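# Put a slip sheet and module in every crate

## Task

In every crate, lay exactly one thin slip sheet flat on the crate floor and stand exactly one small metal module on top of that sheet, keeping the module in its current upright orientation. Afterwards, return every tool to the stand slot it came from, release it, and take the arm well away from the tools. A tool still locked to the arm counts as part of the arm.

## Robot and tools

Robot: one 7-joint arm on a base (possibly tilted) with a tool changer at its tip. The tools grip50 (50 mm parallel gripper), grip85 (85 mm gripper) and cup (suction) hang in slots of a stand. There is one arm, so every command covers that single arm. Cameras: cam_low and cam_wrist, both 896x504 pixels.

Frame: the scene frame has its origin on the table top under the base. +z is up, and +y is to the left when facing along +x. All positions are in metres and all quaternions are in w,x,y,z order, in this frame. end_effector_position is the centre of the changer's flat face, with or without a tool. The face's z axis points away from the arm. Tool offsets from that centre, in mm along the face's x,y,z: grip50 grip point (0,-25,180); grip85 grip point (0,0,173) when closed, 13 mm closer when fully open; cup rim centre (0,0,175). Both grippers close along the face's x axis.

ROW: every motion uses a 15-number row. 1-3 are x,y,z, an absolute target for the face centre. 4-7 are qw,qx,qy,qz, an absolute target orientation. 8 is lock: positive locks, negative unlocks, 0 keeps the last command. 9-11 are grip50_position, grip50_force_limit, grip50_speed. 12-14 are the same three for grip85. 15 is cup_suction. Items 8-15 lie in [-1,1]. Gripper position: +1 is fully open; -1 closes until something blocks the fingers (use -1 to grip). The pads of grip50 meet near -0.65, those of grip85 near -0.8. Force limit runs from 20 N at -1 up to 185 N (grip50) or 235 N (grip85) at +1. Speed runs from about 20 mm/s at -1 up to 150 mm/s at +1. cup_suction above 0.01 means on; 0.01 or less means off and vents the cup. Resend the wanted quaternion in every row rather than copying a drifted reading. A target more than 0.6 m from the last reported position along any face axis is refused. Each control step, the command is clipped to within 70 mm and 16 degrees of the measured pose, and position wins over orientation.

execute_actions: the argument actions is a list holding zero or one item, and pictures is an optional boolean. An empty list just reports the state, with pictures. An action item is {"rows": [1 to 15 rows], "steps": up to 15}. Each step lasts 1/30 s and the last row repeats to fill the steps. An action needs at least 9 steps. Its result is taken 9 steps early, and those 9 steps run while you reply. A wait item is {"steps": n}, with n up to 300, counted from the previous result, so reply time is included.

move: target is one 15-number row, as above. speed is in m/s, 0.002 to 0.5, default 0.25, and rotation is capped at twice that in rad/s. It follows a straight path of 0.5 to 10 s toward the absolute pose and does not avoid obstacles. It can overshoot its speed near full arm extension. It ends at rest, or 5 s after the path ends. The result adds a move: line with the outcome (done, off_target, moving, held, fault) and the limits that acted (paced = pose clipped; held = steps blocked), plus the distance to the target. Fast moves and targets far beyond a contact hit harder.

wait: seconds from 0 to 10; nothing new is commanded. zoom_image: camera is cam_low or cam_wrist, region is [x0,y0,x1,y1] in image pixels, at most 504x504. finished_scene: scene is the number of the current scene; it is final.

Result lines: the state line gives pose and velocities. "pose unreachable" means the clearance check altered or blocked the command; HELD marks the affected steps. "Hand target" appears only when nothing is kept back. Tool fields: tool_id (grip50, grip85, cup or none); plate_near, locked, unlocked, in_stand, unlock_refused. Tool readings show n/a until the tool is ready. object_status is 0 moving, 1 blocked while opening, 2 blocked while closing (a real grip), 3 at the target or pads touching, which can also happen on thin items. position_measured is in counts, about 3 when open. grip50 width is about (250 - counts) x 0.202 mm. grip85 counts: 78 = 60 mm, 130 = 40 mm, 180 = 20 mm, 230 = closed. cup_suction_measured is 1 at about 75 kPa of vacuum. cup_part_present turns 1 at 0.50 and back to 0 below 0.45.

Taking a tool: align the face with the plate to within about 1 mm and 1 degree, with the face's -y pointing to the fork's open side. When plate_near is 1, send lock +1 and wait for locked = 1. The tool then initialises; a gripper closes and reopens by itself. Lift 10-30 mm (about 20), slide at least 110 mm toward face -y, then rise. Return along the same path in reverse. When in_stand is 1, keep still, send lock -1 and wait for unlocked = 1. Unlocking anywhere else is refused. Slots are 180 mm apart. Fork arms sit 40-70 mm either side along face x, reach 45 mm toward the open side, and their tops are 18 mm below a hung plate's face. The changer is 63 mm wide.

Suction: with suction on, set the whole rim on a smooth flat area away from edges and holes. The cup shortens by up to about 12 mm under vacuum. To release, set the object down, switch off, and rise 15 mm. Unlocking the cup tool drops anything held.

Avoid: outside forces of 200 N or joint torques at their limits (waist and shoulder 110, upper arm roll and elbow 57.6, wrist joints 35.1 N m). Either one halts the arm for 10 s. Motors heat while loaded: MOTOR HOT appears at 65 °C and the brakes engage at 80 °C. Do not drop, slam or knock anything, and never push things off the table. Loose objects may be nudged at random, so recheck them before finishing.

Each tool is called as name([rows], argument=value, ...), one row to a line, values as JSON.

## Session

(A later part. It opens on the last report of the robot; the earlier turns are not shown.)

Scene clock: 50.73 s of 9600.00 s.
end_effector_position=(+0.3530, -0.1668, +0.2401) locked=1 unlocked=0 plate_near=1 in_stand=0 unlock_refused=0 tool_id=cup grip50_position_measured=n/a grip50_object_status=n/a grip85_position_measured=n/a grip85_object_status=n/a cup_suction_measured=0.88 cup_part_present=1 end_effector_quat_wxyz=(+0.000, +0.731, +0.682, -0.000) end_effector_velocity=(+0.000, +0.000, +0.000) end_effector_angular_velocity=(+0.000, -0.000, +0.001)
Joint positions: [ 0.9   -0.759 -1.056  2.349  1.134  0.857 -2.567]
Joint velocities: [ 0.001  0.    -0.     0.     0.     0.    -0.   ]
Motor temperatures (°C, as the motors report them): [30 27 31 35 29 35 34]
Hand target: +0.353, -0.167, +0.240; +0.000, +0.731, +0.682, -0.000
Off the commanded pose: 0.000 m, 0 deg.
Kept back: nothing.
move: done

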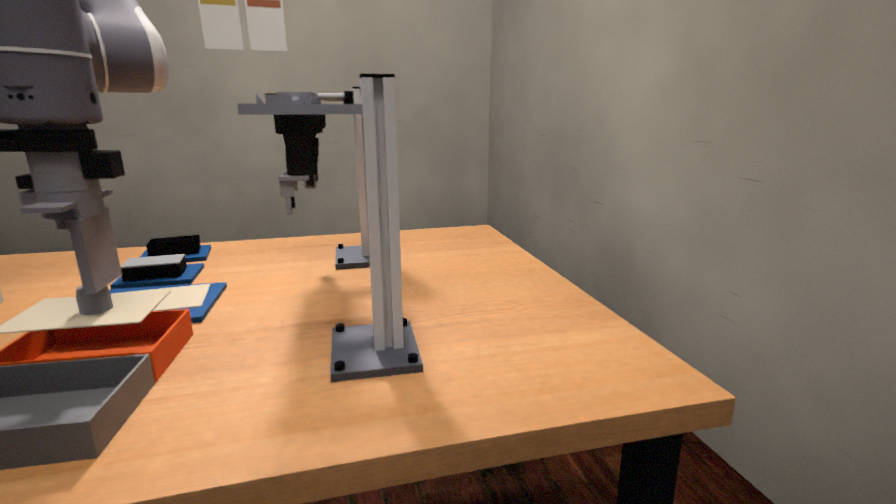

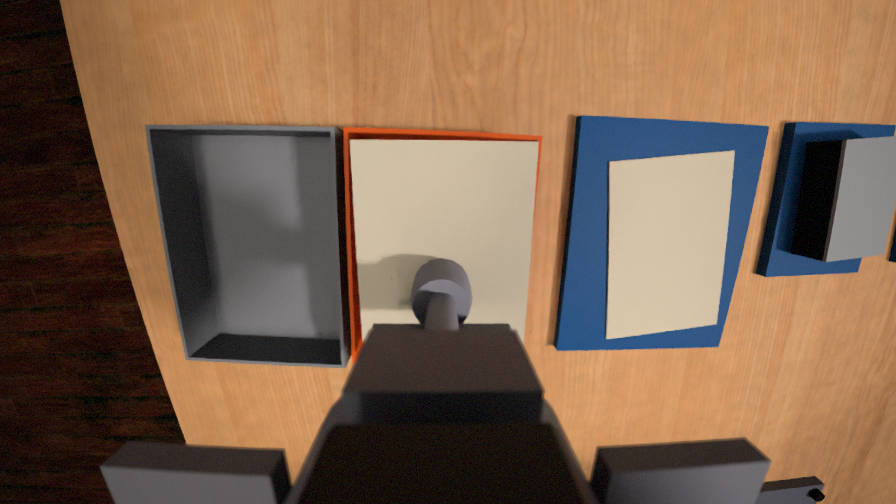

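move(target=[0.359,-0.171,0.225,0,0.743,0.669,0,0,1,0,0,1,0,0,1], speed=0.05)

move(target=[0.359,-0.171,0.174,0,0.743,0.669,0,0,1,0,0,1,0,0,1], speed=0.04)

move(target=[0.359,-0.171,0.174,0,0.743,0.669,0,0,1,0,0,1,0,0,0])

move(target=[0.359,-0.171,0.25,0,0.743,0.669,0,0,1,0,0,1,0,0,0], speed=0.08)

move(target=[0.365,0.031,0.24,0,0.685,0.7285,0,0,1,0,0,1,0,0,0])

move(target=[0.365,0.031,0.184,0,0.685,0.7285,0,0,1,0,0,1,0,0,1], speed=0.04)

move(target=[0.365,0.031,0.25,0,0.685,0.7285,0,0,1,0,0,1,0,0,1], speed=0.05)

move(target=[0.349,-0.311,0.23,0,0.7314,0.682,0,0,1,0,0,1,0,0,1], speed=0.15)

Scene clock: 52.03 s of 9600.00 s.
end_effector_position=(+0.3591, -0.1710, +0.2250) locked=1 unlocked=0 plate_near=1 in_stand=0 unlock_refused=0 tool_id=cup grip50_position_measured=n/a grip50_object_status=n/a grip85_position_measured=n/a grip85_object_status=n/a cup_suction_measured=0.88 cup_part_present=1 end_effector_quat_wxyz=(+0.000, +0.743, +0.669, -0.000) end_effector_velocity=(+0.000, +0.000, +0.000) end_effector_angular_velocity=(+0.001, -0.001, -0.000)
Joint positions: [ 0.855 -0.81  -1.016  2.31   1.181  0.85  -2.559]
Joint velocities: [ 0.     0.001  0.    -0.001  0.001 -0.    -0.   ]
Motor temperatures (°C, as the motors report them): [30 27 31 35 29 35 34]
Hand target: +0.359, -0.171, +0.225; +0.000, +0.743, +0.669, -0.000
Off the commanded pose: 0.000 m, 0 deg.
Kept back: nothing.
move: done

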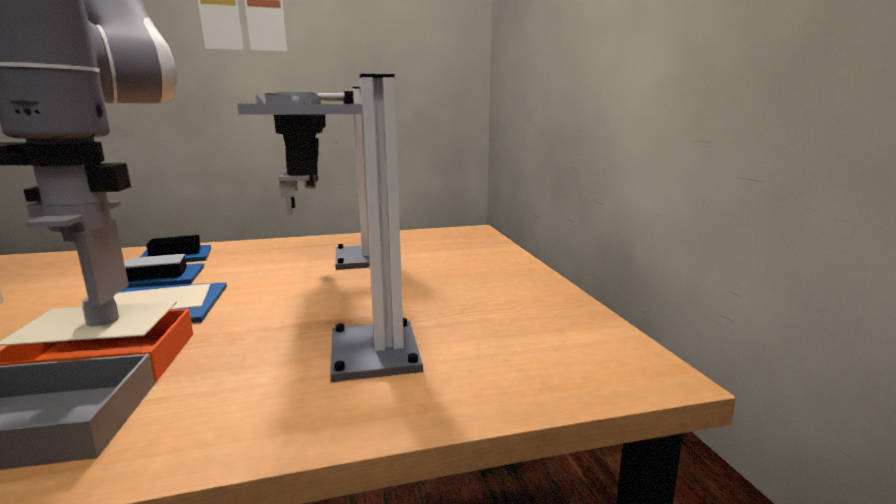

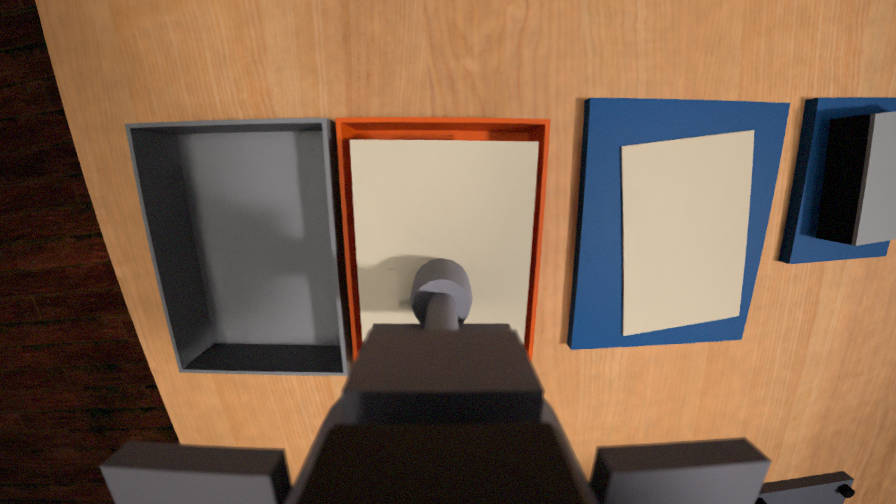

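Scene clock: 53.53 s of 9600.00 s.
end_effector_position=(+0.3591, -0.1711, +0.1740) locked=1 unlocked=0 plate_near=1 in_stand=0 unlock_refused=0 tool_id=cup grip50_position_measured=n/a grip50_object_status=n/a grip85_position_measured=n/a grip85_object_status=n/a cup_suction_measured=0.88 cup_part_present=1 end_effector_quat_wxyz=(+0.000, +0.743, +0.669, -0.000) end_effector_velocity=(+0.000, -0.000, +0.000) end_effector_angular_velocity=(+0.000, -0.000, -0.000)
Joint positions: [ 0.766 -0.944 -0.897  2.233  1.335  0.87  -2.64 ]
Joint velocities: [-0.     0.     0.    -0.    -0.001  0.     0.   ]
Motor temperatures (°C, as the motors report them): [30 27 31 35 29 35 34]
Hand target: +0.359, -0.171, +0.174; +0.000, +0.743, +0.669, -0.000
Off the commanded pose: 0.000 m, 0 deg.
Kept back: nothing.
move: done

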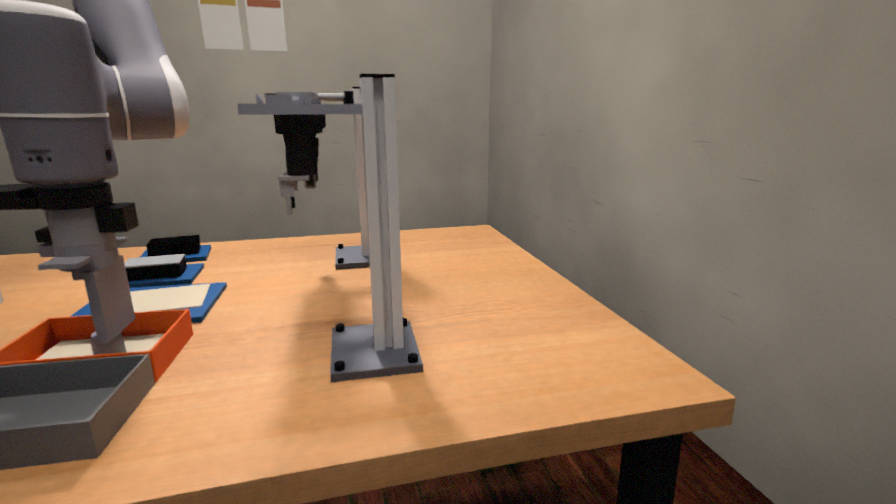

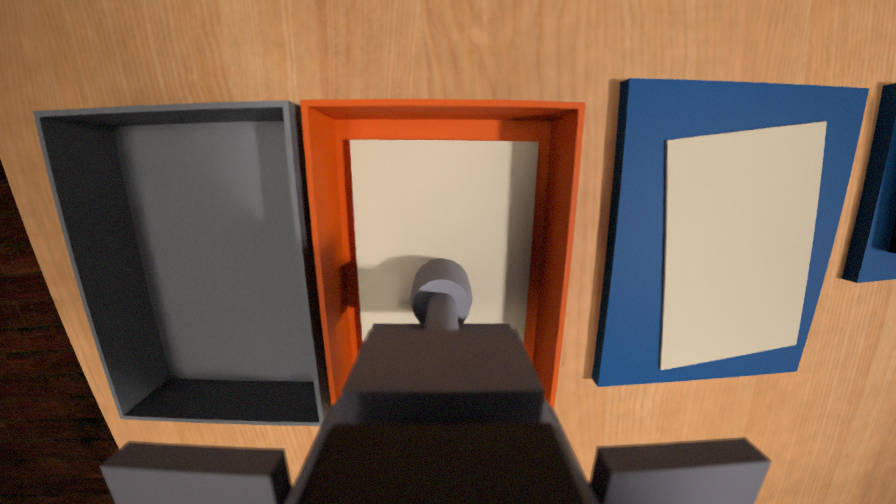

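Scene clock: 54.23 s of 9600.00 s.
end_effector_position=(+0.3591, -0.1711, +0.1742) locked=1 unlocked=0 plate_near=1 in_stand=0 unlock_refused=0 tool_id=cup grip50_position_measured=n/a grip50_object_status=n/a grip85_position_measured=n/a grip85_object_status=n/a cup_suction_measured=0.00 cup_part_present=0 end_effector_quat_wxyz=(+0.000, +0.743, +0.669, -0.000) end_effector_velocity=(-0.000, -0.000, +0.000) end_effector_angular_velocity=(-0.000, +0.000, -0.001)
Joint positions: [ 0.766 -0.944 -0.897  2.233  1.335  0.87  -2.64 ]
Joint velocities: [ 0.     0.     0.     0.001 -0.     0.     0.   ]
Motor temperatures (°C, as the motors report them): [30 27 31 35 29 35 34]
Hand target: +0.359, -0.171, +0.174; -0.000, +0.743, +0.669, -0.000
Off the commanded pose: 0.000 m, 0 deg.
Kept back: nothing.
move: done

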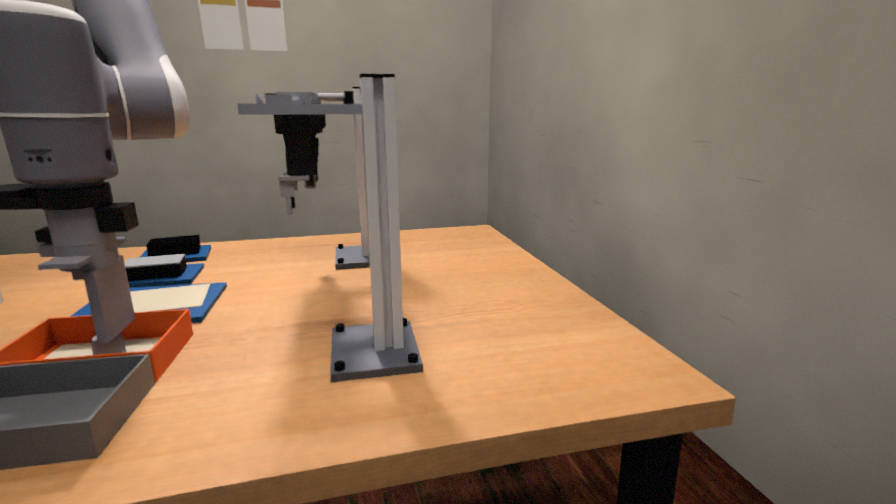

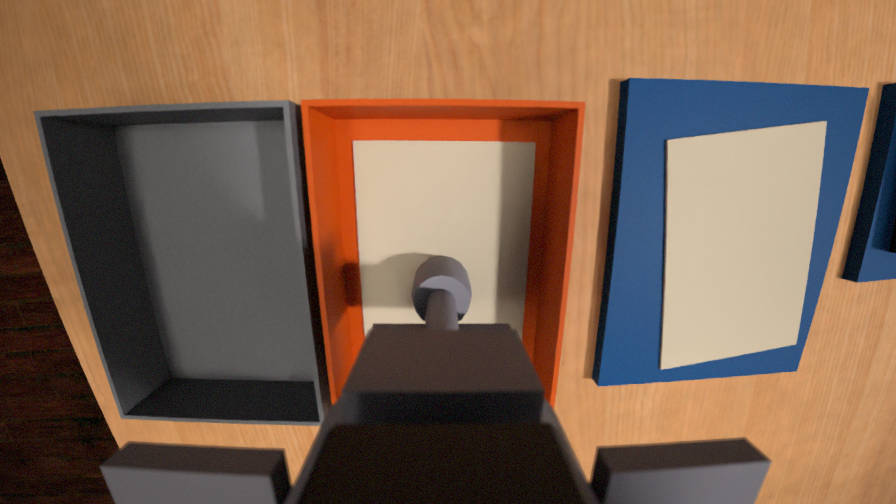

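Scene clock: 55.47 s of 9600.00 s.
end_effector_position=(+0.3589, -0.1708, +0.2499) locked=1 unlocked=0 plate_near=1 in_stand=0 unlock_refused=0 tool_id=cup grip50_position_measured=n/a grip50_object_status=n/a grip85_position_measured=n/a grip85_object_status=n/a cup_suction_measured=0.00 cup_part_present=0 end_effector_quat_wxyz=(-0.000, +0.743, +0.669, +0.000) end_effector_velocity=(+0.000, -0.000, -0.000) end_effector_angular_velocity=(-0.000, +0.000, +0.000)
Joint positions: [ 0.91  -0.741 -1.086  2.345  1.094  0.841 -2.511]
Joint velocities: [-0. -0.  0. -0. -0.  0. -0.]
Motor temperatures (°C, as the motors report them): [30 27 31 35 29 35 34]
Hand target: +0.359, -0.171, +0.250; -0.000, +0.743, +0.669, +0.000
Off the commanded pose: 0.000 m, 0 deg.
Kept back: nothing.
move: done

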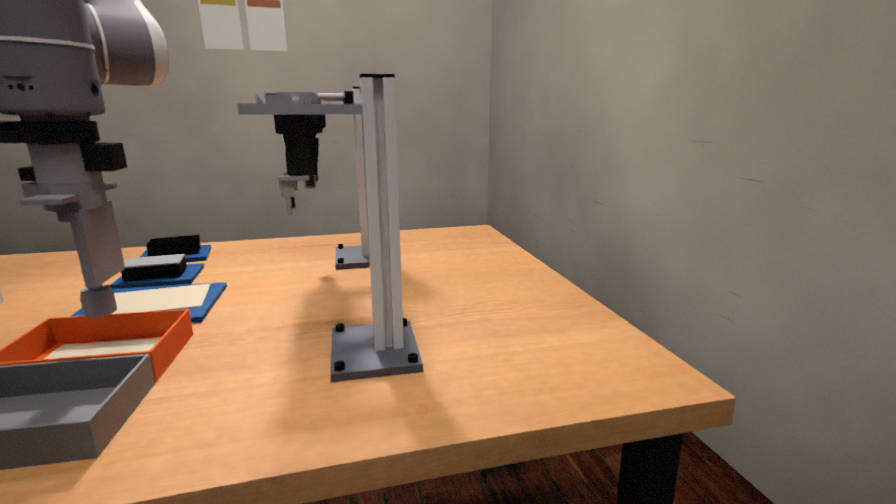

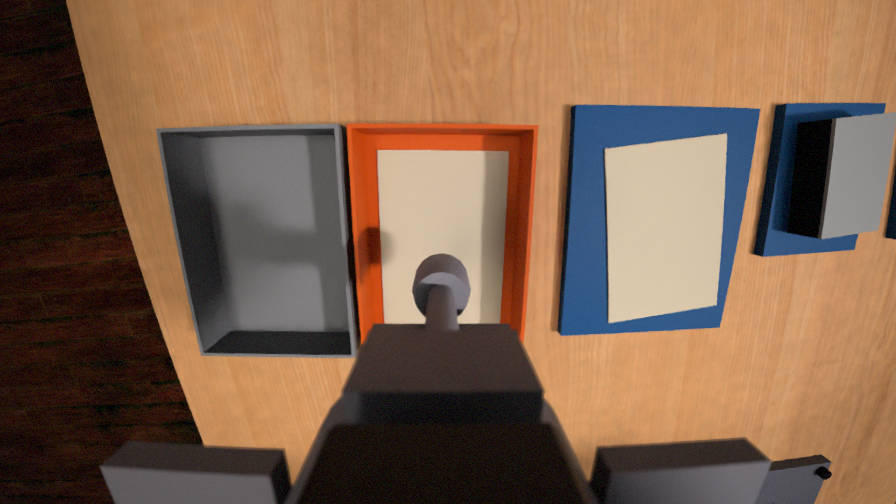

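Scene clock: 56.63 s of 9600.00 s.
end_effector_position=(+0.3649, +0.0308, +0.2400) locked=1 unlocked=0 plate_near=1 in_stand=0 unlock_refused=0 tool_id=cup grip50_position_measured=n/a grip50_object_status=n/a grip85_position_measured=n/a grip85_object_status=n/a cup_suction_measured=0.00 cup_part_present=0 end_effector_quat_wxyz=(-0.000, +0.685, +0.728, +0.000) end_effector_velocity=(+0.000, -0.001, +0.000) end_effector_angular_velocity=(+0.000, -0.000, -0.002)
Joint positions: [ 1.417 -0.697 -0.994  2.408  1.123  0.94  -2.159]
Joint velocities: [-0.001 -0.    -0.    -0.     0.    -0.     0.   ]
Motor temperatures (°C, as the motors report them): [30 27 31 35 29 35 34]
Hand target: +0.365, +0.031, +0.240; -0.000, +0.685, +0.728, +0.000
Off the commanded pose: 0.000 m, 0 deg.
Kept back: nothing.
move: done

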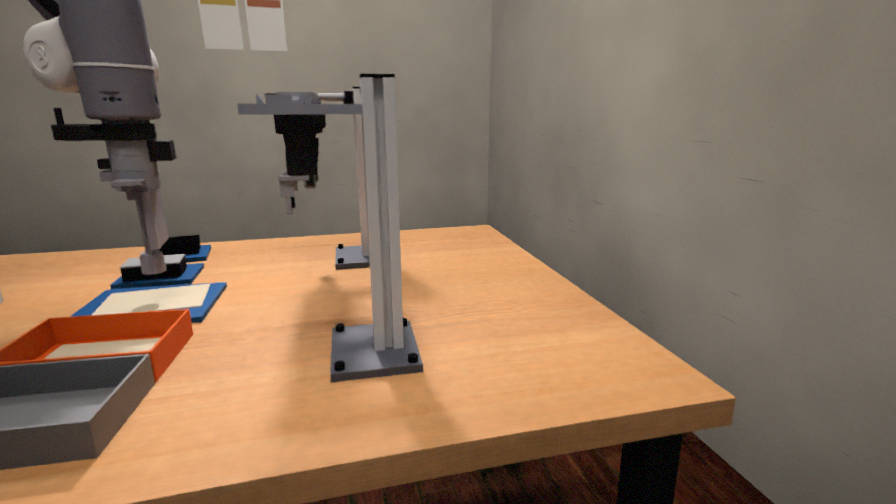

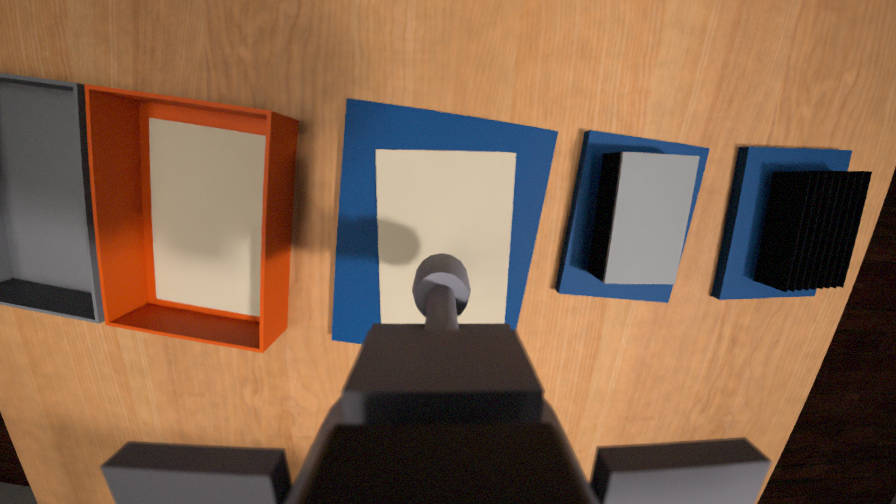

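Scene clock: 58.27 s of 9600.00 s.
end_effector_position=(+0.3651, +0.0310, +0.1841) locked=1 unlocked=0 plate_near=1 in_stand=0 unlock_refused=0 tool_id=cup grip50_position_measured=n/a grip50_object_status=n/a grip85_position_measured=n/a grip85_object_status=n/a cup_suction_measured=0.80 cup_part_present=1 end_effector_quat_wxyz=(+0.000, +0.685, +0.729, +0.000) end_effector_velocity=(+0.000, +0.000, +0.000) end_effector_angular_velocity=(+0.001, -0.000, -0.000)
Joint positions: [ 1.298 -0.865 -0.846  2.312  1.326  0.951 -2.282]
Joint velocities: [-0.     0.001 -0.    -0.     0.     0.    -0.   ]
Motor temperatures (°C, as the motors report them): [30 27 31 35 29 35 34]
Hand target: +0.365, +0.031, +0.184; +0.000, +0.685, +0.729, -0.000
Off the commanded pose: 0.000 m, 0 deg.
Kept back: nothing.
move: done

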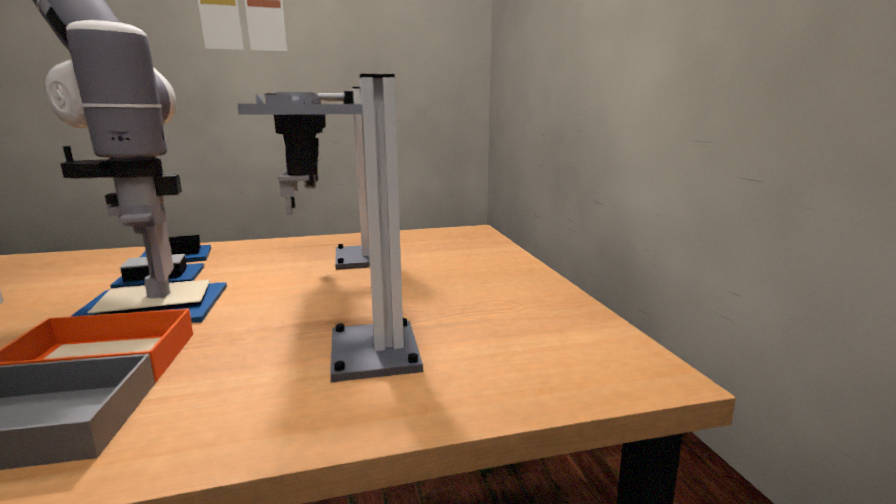

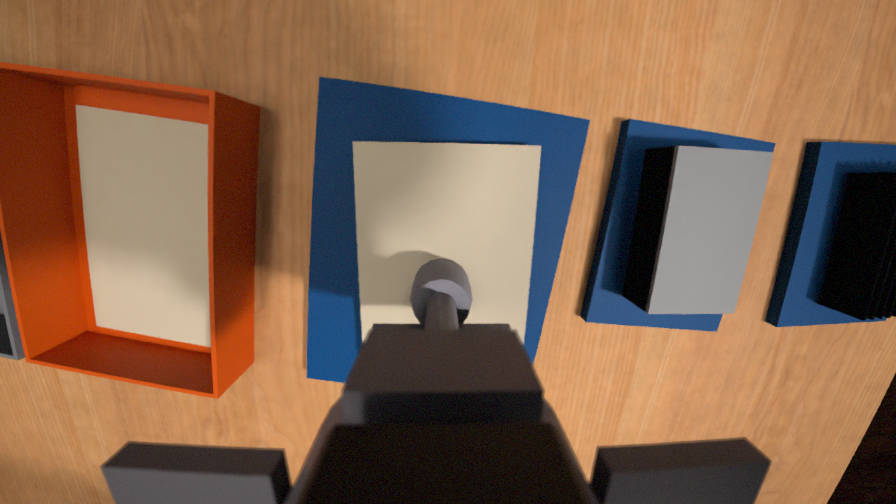

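Scene clock: 59.83 s of 9600.00 s.
end_effector_position=(+0.3649, +0.0311, +0.2499) locked=1 unlocked=0 plate_near=1 in_stand=0 unlock_refused=0 tool_id=cup grip50_position_measured=n/a grip50_object_status=n/a grip85_position_measured=n/a grip85_object_status=n/a cup_suction_measured=0.88 cup_part_present=1 end_effector_quat_wxyz=(-0.000, +0.685, +0.729, -0.000) end_effector_velocity=(-0.000, +0.000, -0.000) end_effector_angular_velocity=(-0.000, +0.001, +0.000)
Joint positions: [ 1.444 -0.664 -1.026  2.425  1.08   0.939 -2.132]
Joint velocities: [-0.    -0.     0.001  0.     0.    -0.    -0.   ]
Motor temperatures (°C, as the motors report them): [30 27 31 35 29 35 34]
Hand target: +0.365, +0.031, +0.250; -0.000, +0.685, +0.728, -0.000
Off the commanded pose: 0.000 m, 0 deg.
Kept back: nothing.
move: done

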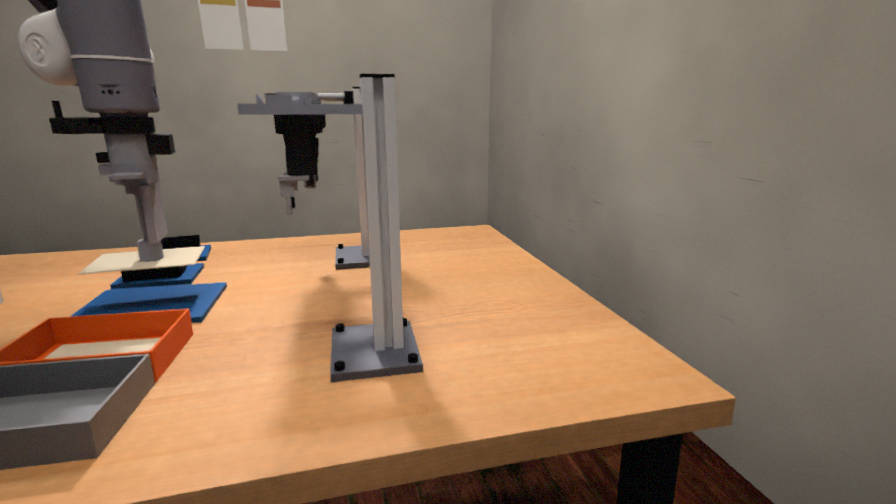

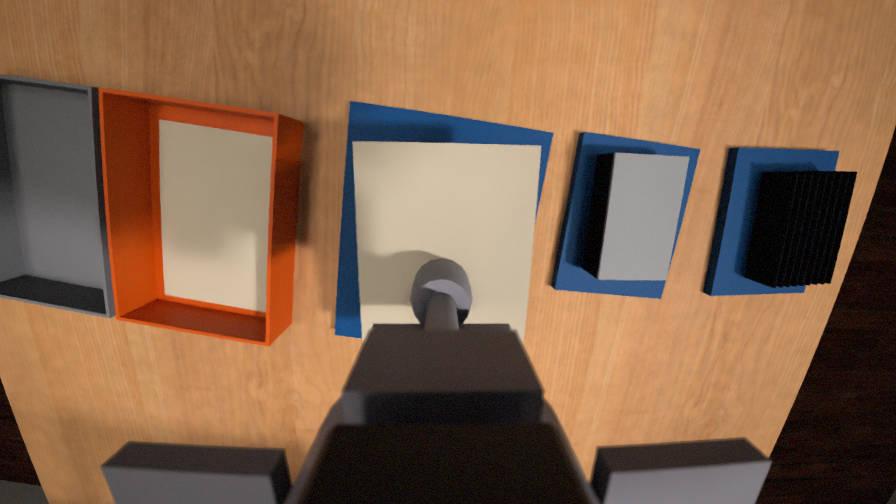

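Scene clock: 62.43 s of 9600.00 s.
end_effector_position=(+0.3492, -0.3107, +0.2302) locked=1 unlocked=0 plate_near=1 in_stand=0 unlock_refused=0 tool_id=cup grip50_position_measured=n/a grip50_object_status=n/a grip85_position_measured=n/a grip85_object_status=n/a cup_suction_measured=0.88 cup_part_present=1 end_effector_quat_wxyz=(+0.001, +0.731, +0.682, -0.000) end_effector_velocity=(-0.000, +0.000, +0.000) end_effector_angular_velocity=(+0.000, -0.000, -0.000)
Joint positions: [ 0.49  -0.873 -1.031  2.146  1.113  0.756 -2.816]
Joint velocities: [ 0.     0.001 -0.     0.     0.     0.     0.   ]
Motor temperatures (°C, as the motors report them): [30 27 31 35 29 35 34]
Hand target: +0.349, -0.311, +0.230; +0.001, +0.731, +0.682, -0.000
Off the commanded pose: 0.000 m, 0 deg.
Kept back: nothing.
move: done

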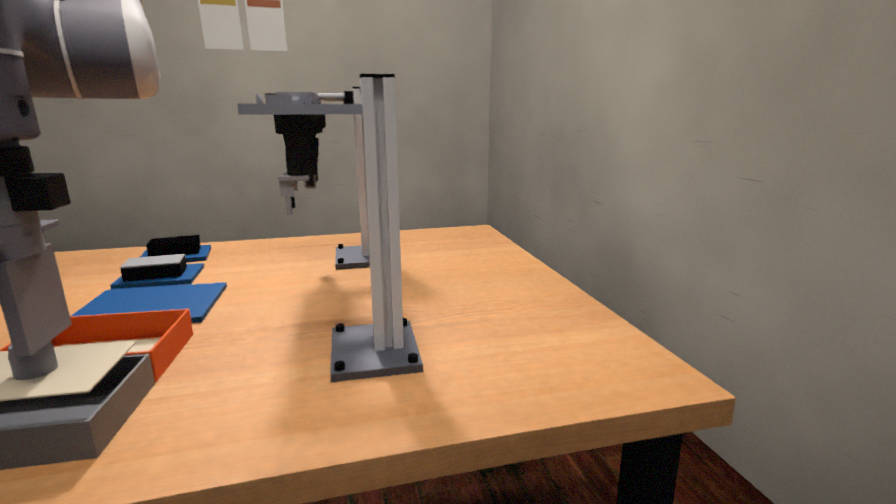

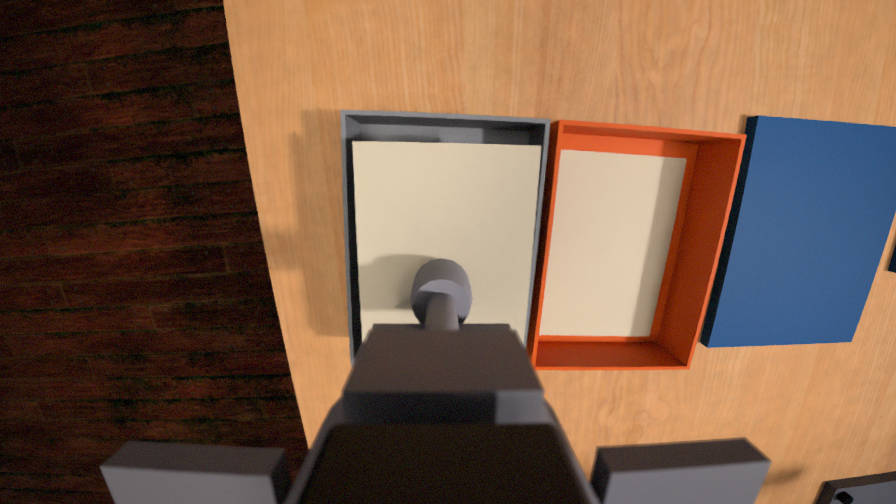

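move(target=[0.342,-0.313,0.222,0,0.737,0.676,0,0,1,0,0,1,0,0,1], speed=0.05)

move(target=[0.342,-0.313,0.173,0,0.737,0.676,0,0,1,0,0,1,0,0,1], speed=0.04)

move(target=[0.342,-0.313,0.173,0,0.737,0.676,0,0,1,0,0,1,0,0,0])

move(target=[0.342,-0.313,0.25,0,0.737,0.676,0,0,1,0,0,1,0,0,0], speed=0.08)

move(target=[0.49,-0.1773,0.38,0,0.7236,0.6903,0,0,1,0,0,1,0,0,0])

move(target=[0.6185,-0.1833,0.38,0,0.7236,0.6903,0,0,1,0,0,1,0,0,0], speed=0.08)

Scene clock: 63.60 s of 9600.00 s.
end_effector_position=(+0.3419, -0.3130, +0.2220) locked=1 unlocked=0 plate_near=1 in_stand=0 unlock_refused=0 tool_id=cup grip50_position_measured=n/a grip50_object_status=n/a grip85_position_measured=n/a grip85_object_status=n/a cup_suction_measured=0.88 cup_part_present=1 end_effector_quat_wxyz=(-0.000, +0.737, +0.676, -0.000) end_effector_velocity=(+0.000, -0.000, +0.000) end_effector_angular_velocity=(-0.001, +0.000, +0.001)
Joint positions: [ 0.47  -0.889 -1.016  2.146  1.137  0.763 -2.827]
Joint velocities: [-0.    -0.    -0.    -0.    -0.001  0.    -0.   ]
Motor temperatures (°C, as the motors report them): [30 27 31 35 29 35 34]
Hand target: +0.342, -0.313, +0.222; +0.000, +0.737, +0.676, -0.000
Off the commanded pose: 0.000 m, 0 deg.
Kept back: nothing.
move: done

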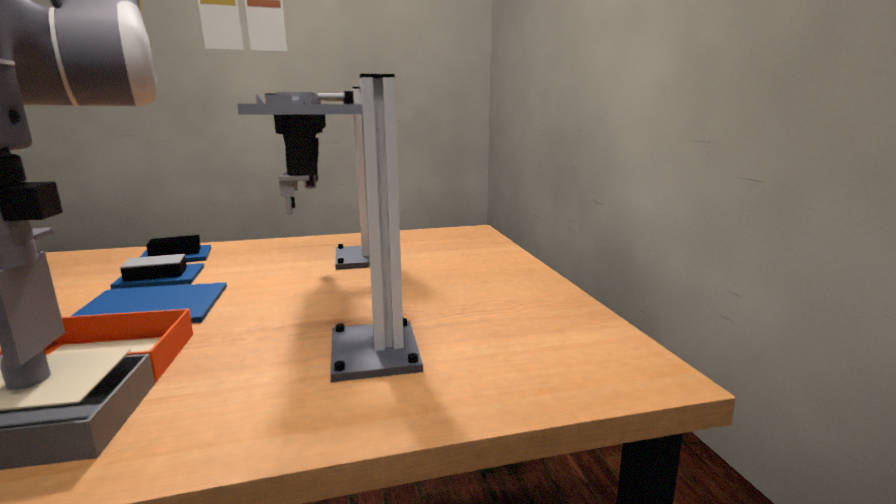

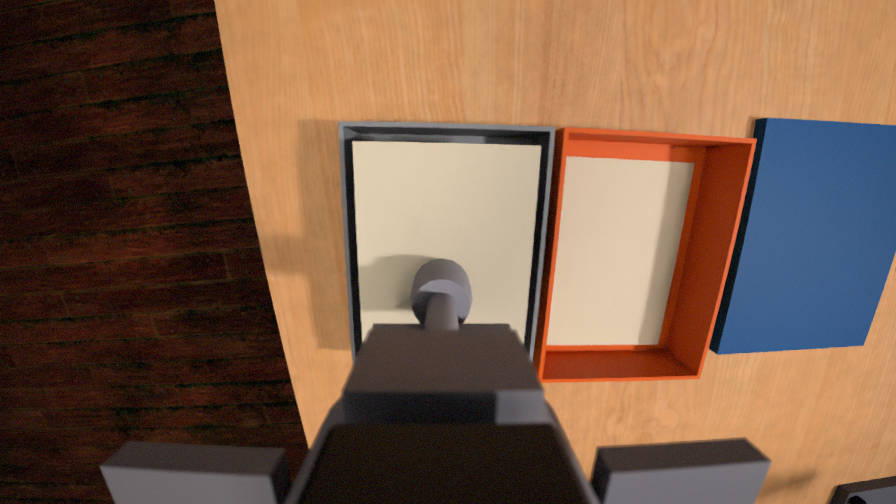

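Scene clock: 65.07 s of 9600.00 s.
end_effector_position=(+0.3420, -0.3130, +0.1730) locked=1 unlocked=0 plate_near=1 in_stand=0 unlock_refused=0 tool_id=cup grip50_position_measured=n/a grip50_object_status=n/a grip85_position_measured=n/a grip85_object_status=n/a cup_suction_measured=0.88 cup_part_present=1 end_effector_quat_wxyz=(-0.000, +0.737, +0.676, -0.000) end_effector_velocity=(-0.000, +0.000, +0.000) end_effector_angular_velocity=(+0.000, -0.000, -0.000)
Joint positions: [ 0.401 -0.999 -0.918  2.084  1.254  0.798 -2.879]
Joint velocities: [-0.  0. -0.  0. -0.  0.  0.]
Motor temperatures (°C, as the motors report them): [30 27 31 35 29 35 34]
Hand target: +0.342, -0.313, +0.173; +0.000, +0.737, +0.676, -0.000
Off the commanded pose: 0.000 m, 0 deg.
Kept back: nothing.
move: done

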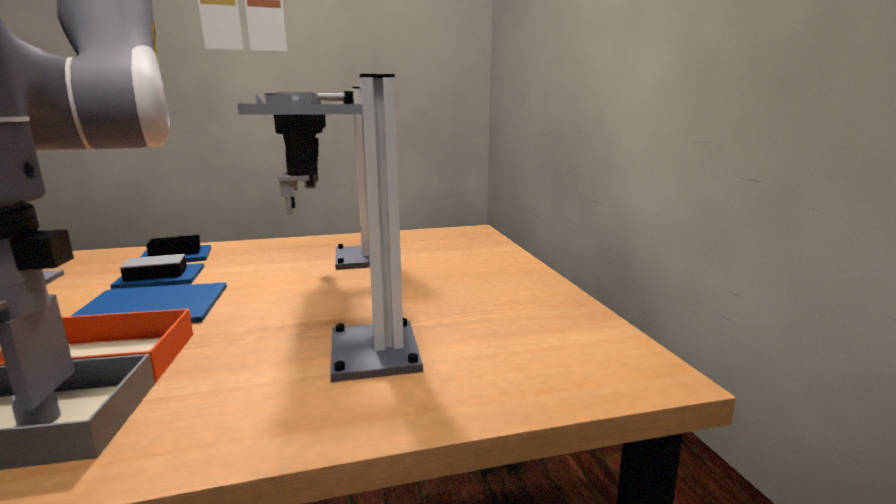

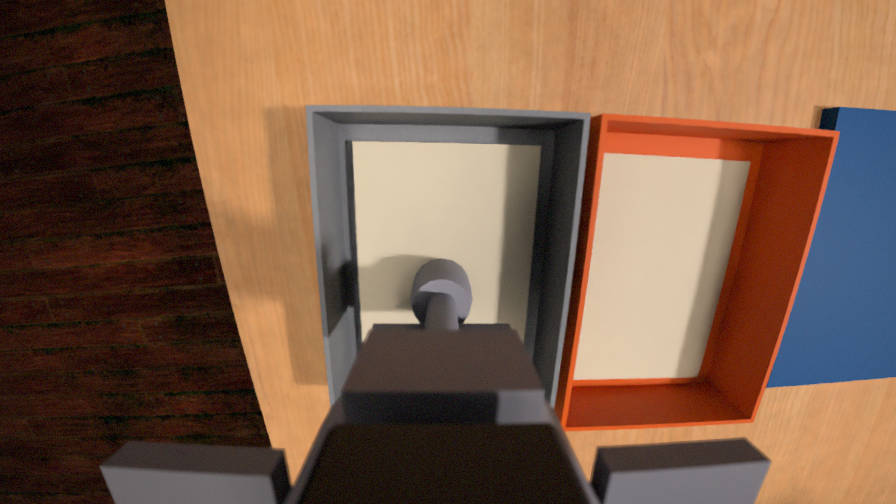

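Scene clock: 65.77 s of 9600.00 s.
end_effector_position=(+0.3421, -0.3132, +0.1733) locked=1 unlocked=0 plate_near=1 in_stand=0 unlock_refused=0 tool_id=cup grip50_position_measured=n/a grip50_object_status=n/a grip85_position_measured=n/a grip85_object_status=n/a cup_suction_measured=0.00 cup_part_present=0 end_effector_quat_wxyz=(+0.000, +0.737, +0.676, -0.000) end_effector_velocity=(-0.000, +0.000, -0.000) end_effector_angular_velocity=(-0.000, +0.000, -0.000)
Joint positions: [ 0.401 -0.999 -0.919  2.084  1.254  0.798 -2.879]
Joint velocities: [ 0. -0. -0.  0.  0.  0.  0.]
Motor temperatures (°C, as the motors report them): [30 27 31 35 29 35 34]
Hand target: +0.342, -0.313, +0.173; -0.000, +0.737, +0.676, -0.000
Off the commanded pose: 0.000 m, 0 deg.
Kept back: nothing.
move: done

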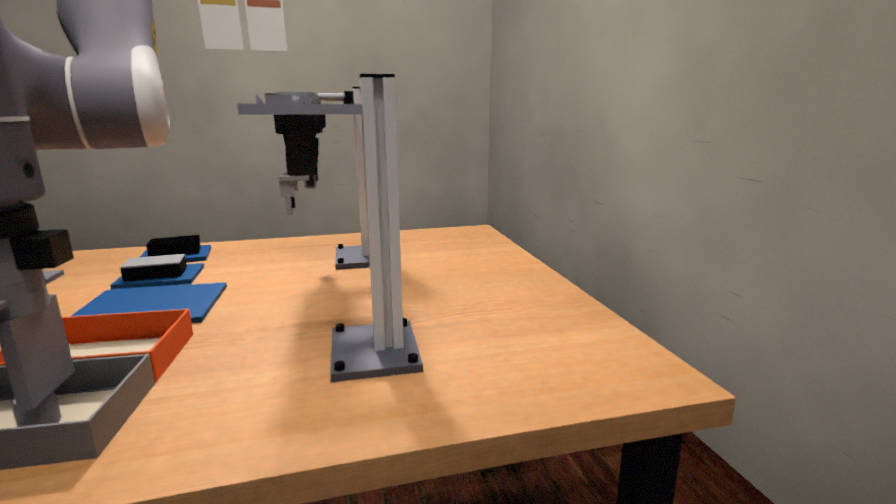

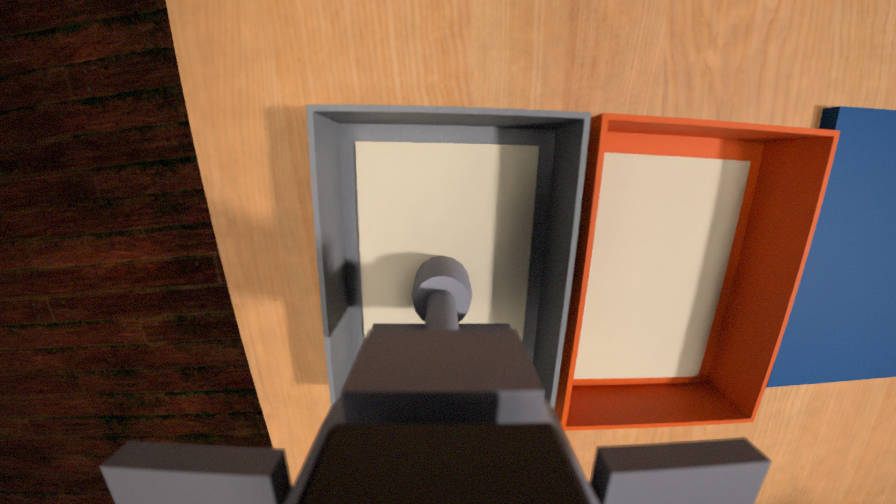

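Scene clock: 67.00 s of 9600.00 s.
end_effector_position=(+0.3420, -0.3128, +0.2499) locked=1 unlocked=0 plate_near=1 in_stand=0 unlock_refused=0 tool_id=cup grip50_position_measured=n/a grip50_object_status=n/a grip85_position_measured=n/a grip85_object_status=n/a cup_suction_measured=0.00 cup_part_present=0 end_effector_quat_wxyz=(-0.000, +0.737, +0.676, +0.000) end_effector_velocity=(-0.000, -0.000, -0.000) end_effector_angular_velocity=(-0.000, +0.000, -0.000)
Joint positions: [ 0.515 -0.824 -1.08   2.176  1.063  0.742 -2.793]
Joint velocities: [-0. -0.  0. -0.  0. -0. -0.]
Motor temperatures (°C, as the motors report them): [30 27 31 35 29 35 34]
Hand target: +0.342, -0.313, +0.250; -0.000, +0.737, +0.676, +0.000
Off the commanded pose: 0.000 m, 0 deg.
Kept back: nothing.
move: done

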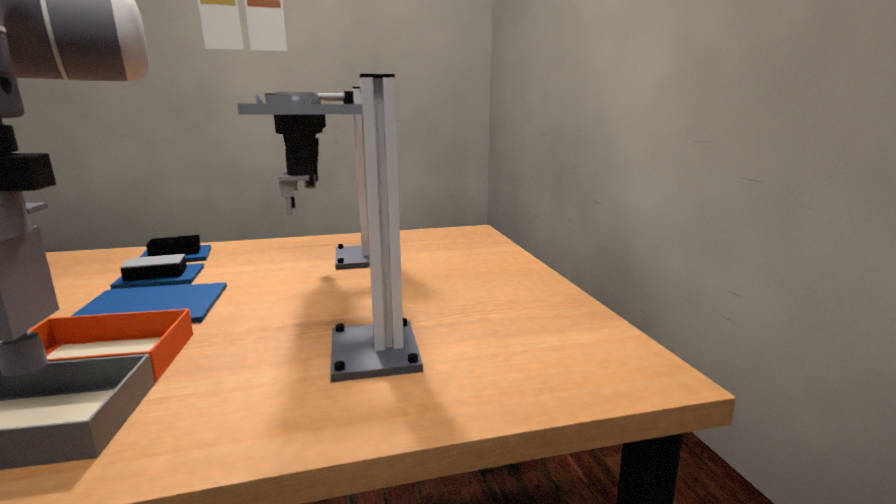

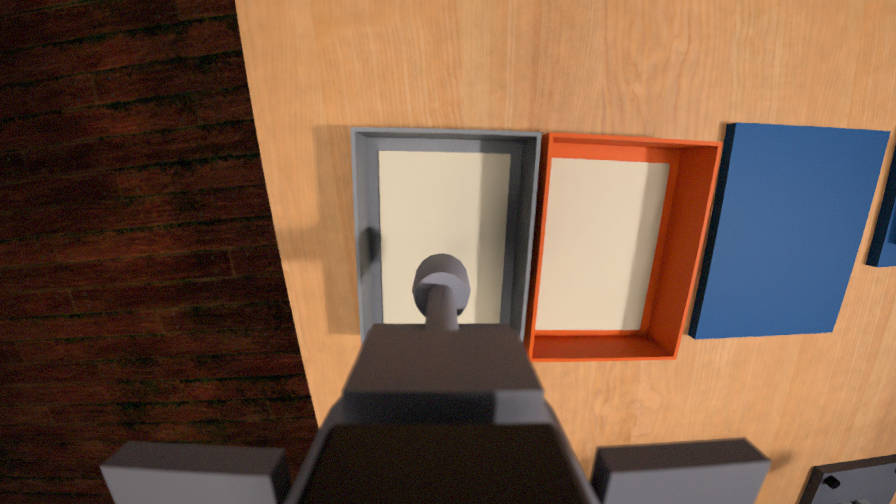

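Scene clock: 68.37 s of 9600.00 s.
end_effector_position=(+0.4899, -0.1772, +0.3797) locked=1 unlocked=0 plate_near=1 in_stand=0 unlock_refused=0 tool_id=cup grip50_position_measured=n/a grip50_object_status=n/a grip85_position_measured=n/a grip85_object_status=n/a cup_suction_measured=0.00 cup_part_present=0 end_effector_quat_wxyz=(-0.001, +0.724, +0.690, +0.000) end_effector_velocity=(-0.000, -0.000, +0.000) end_effector_angular_velocity=(+0.000, +0.000, -0.000)
Joint positions: [ 1.027 -0.62  -1.341  2.079  0.716  0.543 -2.249]
Joint velocities: [-0.     0.    -0.     0.    -0.001 -0.    -0.   ]
Motor temperatures (°C, as the motors report them): [30 27 31 35 29 35 34]
Hand target: +0.490, -0.177, +0.380; -0.001, +0.723, +0.690, +0.001
Off the commanded pose: 0.000 m, 0 deg.
Kept back: nothing.
move: done

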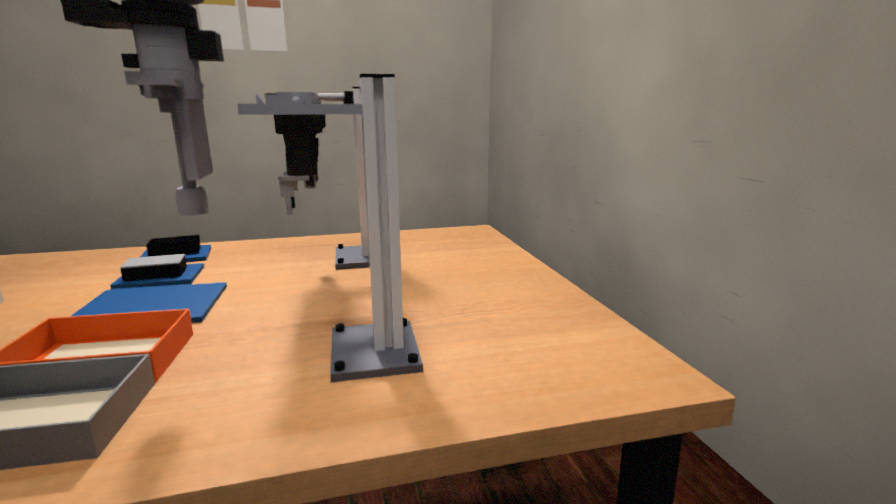

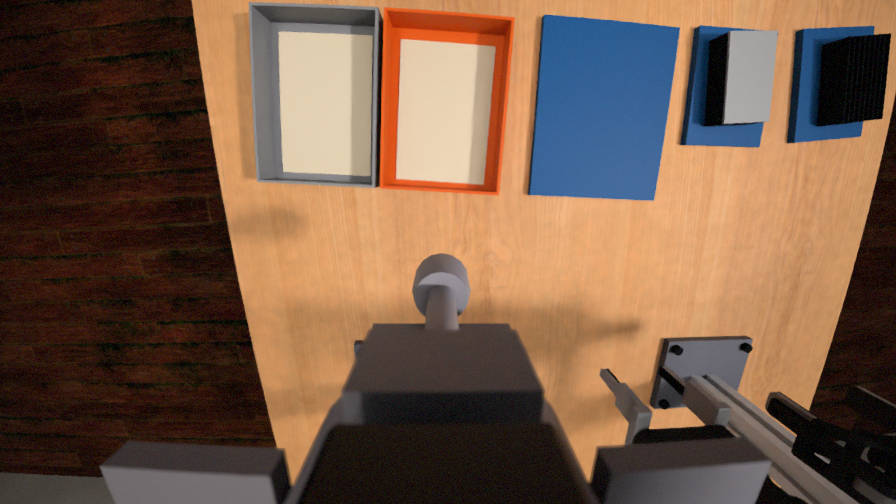

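Scene clock: 70.27 s of 9600.00 s.
end_effector_position=(+0.6186, -0.1833, +0.3801) locked=1 unlocked=0 plate_near=1 in_stand=0 unlock_refused=0 tool_id=cup grip50_position_measured=n/a grip50_object_status=n/a grip85_position_measured=n/a grip85_object_status=n/a cup_suction_measured=0.00 cup_part_present=0 end_effector_quat_wxyz=(+0.000, +0.723, +0.691, -0.000) end_effector_velocity=(-0.000, -0.000, +0.000) end_effector_angular_velocity=(+0.000, +0.000, -0.000)
Joint positions: [ 0.752 -0.792 -1.128  1.676  0.763  0.393 -2.137]
Joint velocities: [-0.  0.  0.  0. -0. -0.  0.]
Motor temperatures (°C, as the motors report them): [30 27 31 35 29 35 34]
Hand target: +0.619, -0.183, +0.380; +0.000, +0.723, +0.690, -0.000
Off the commanded pose: 0.000 m, 0 deg.
Kept back: nothing.
move: done

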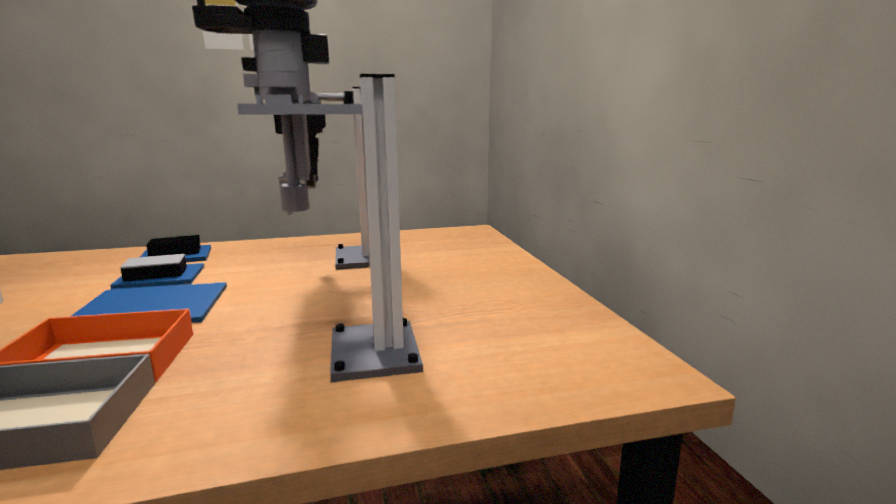

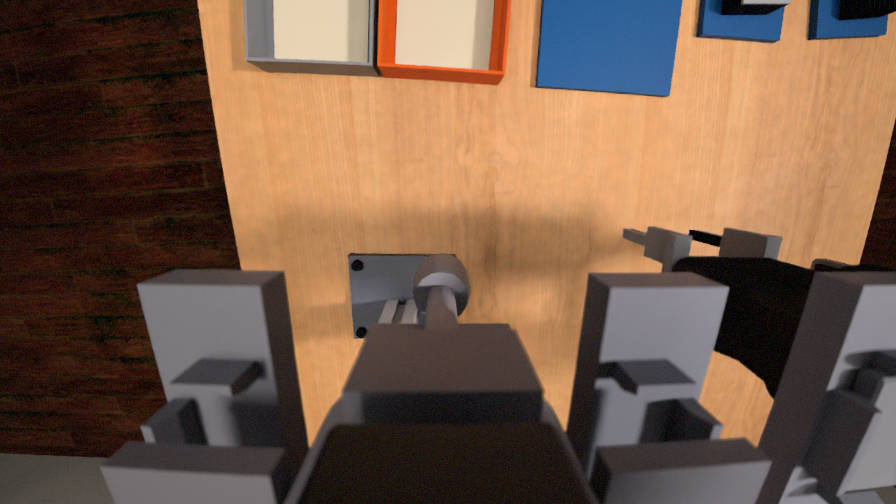

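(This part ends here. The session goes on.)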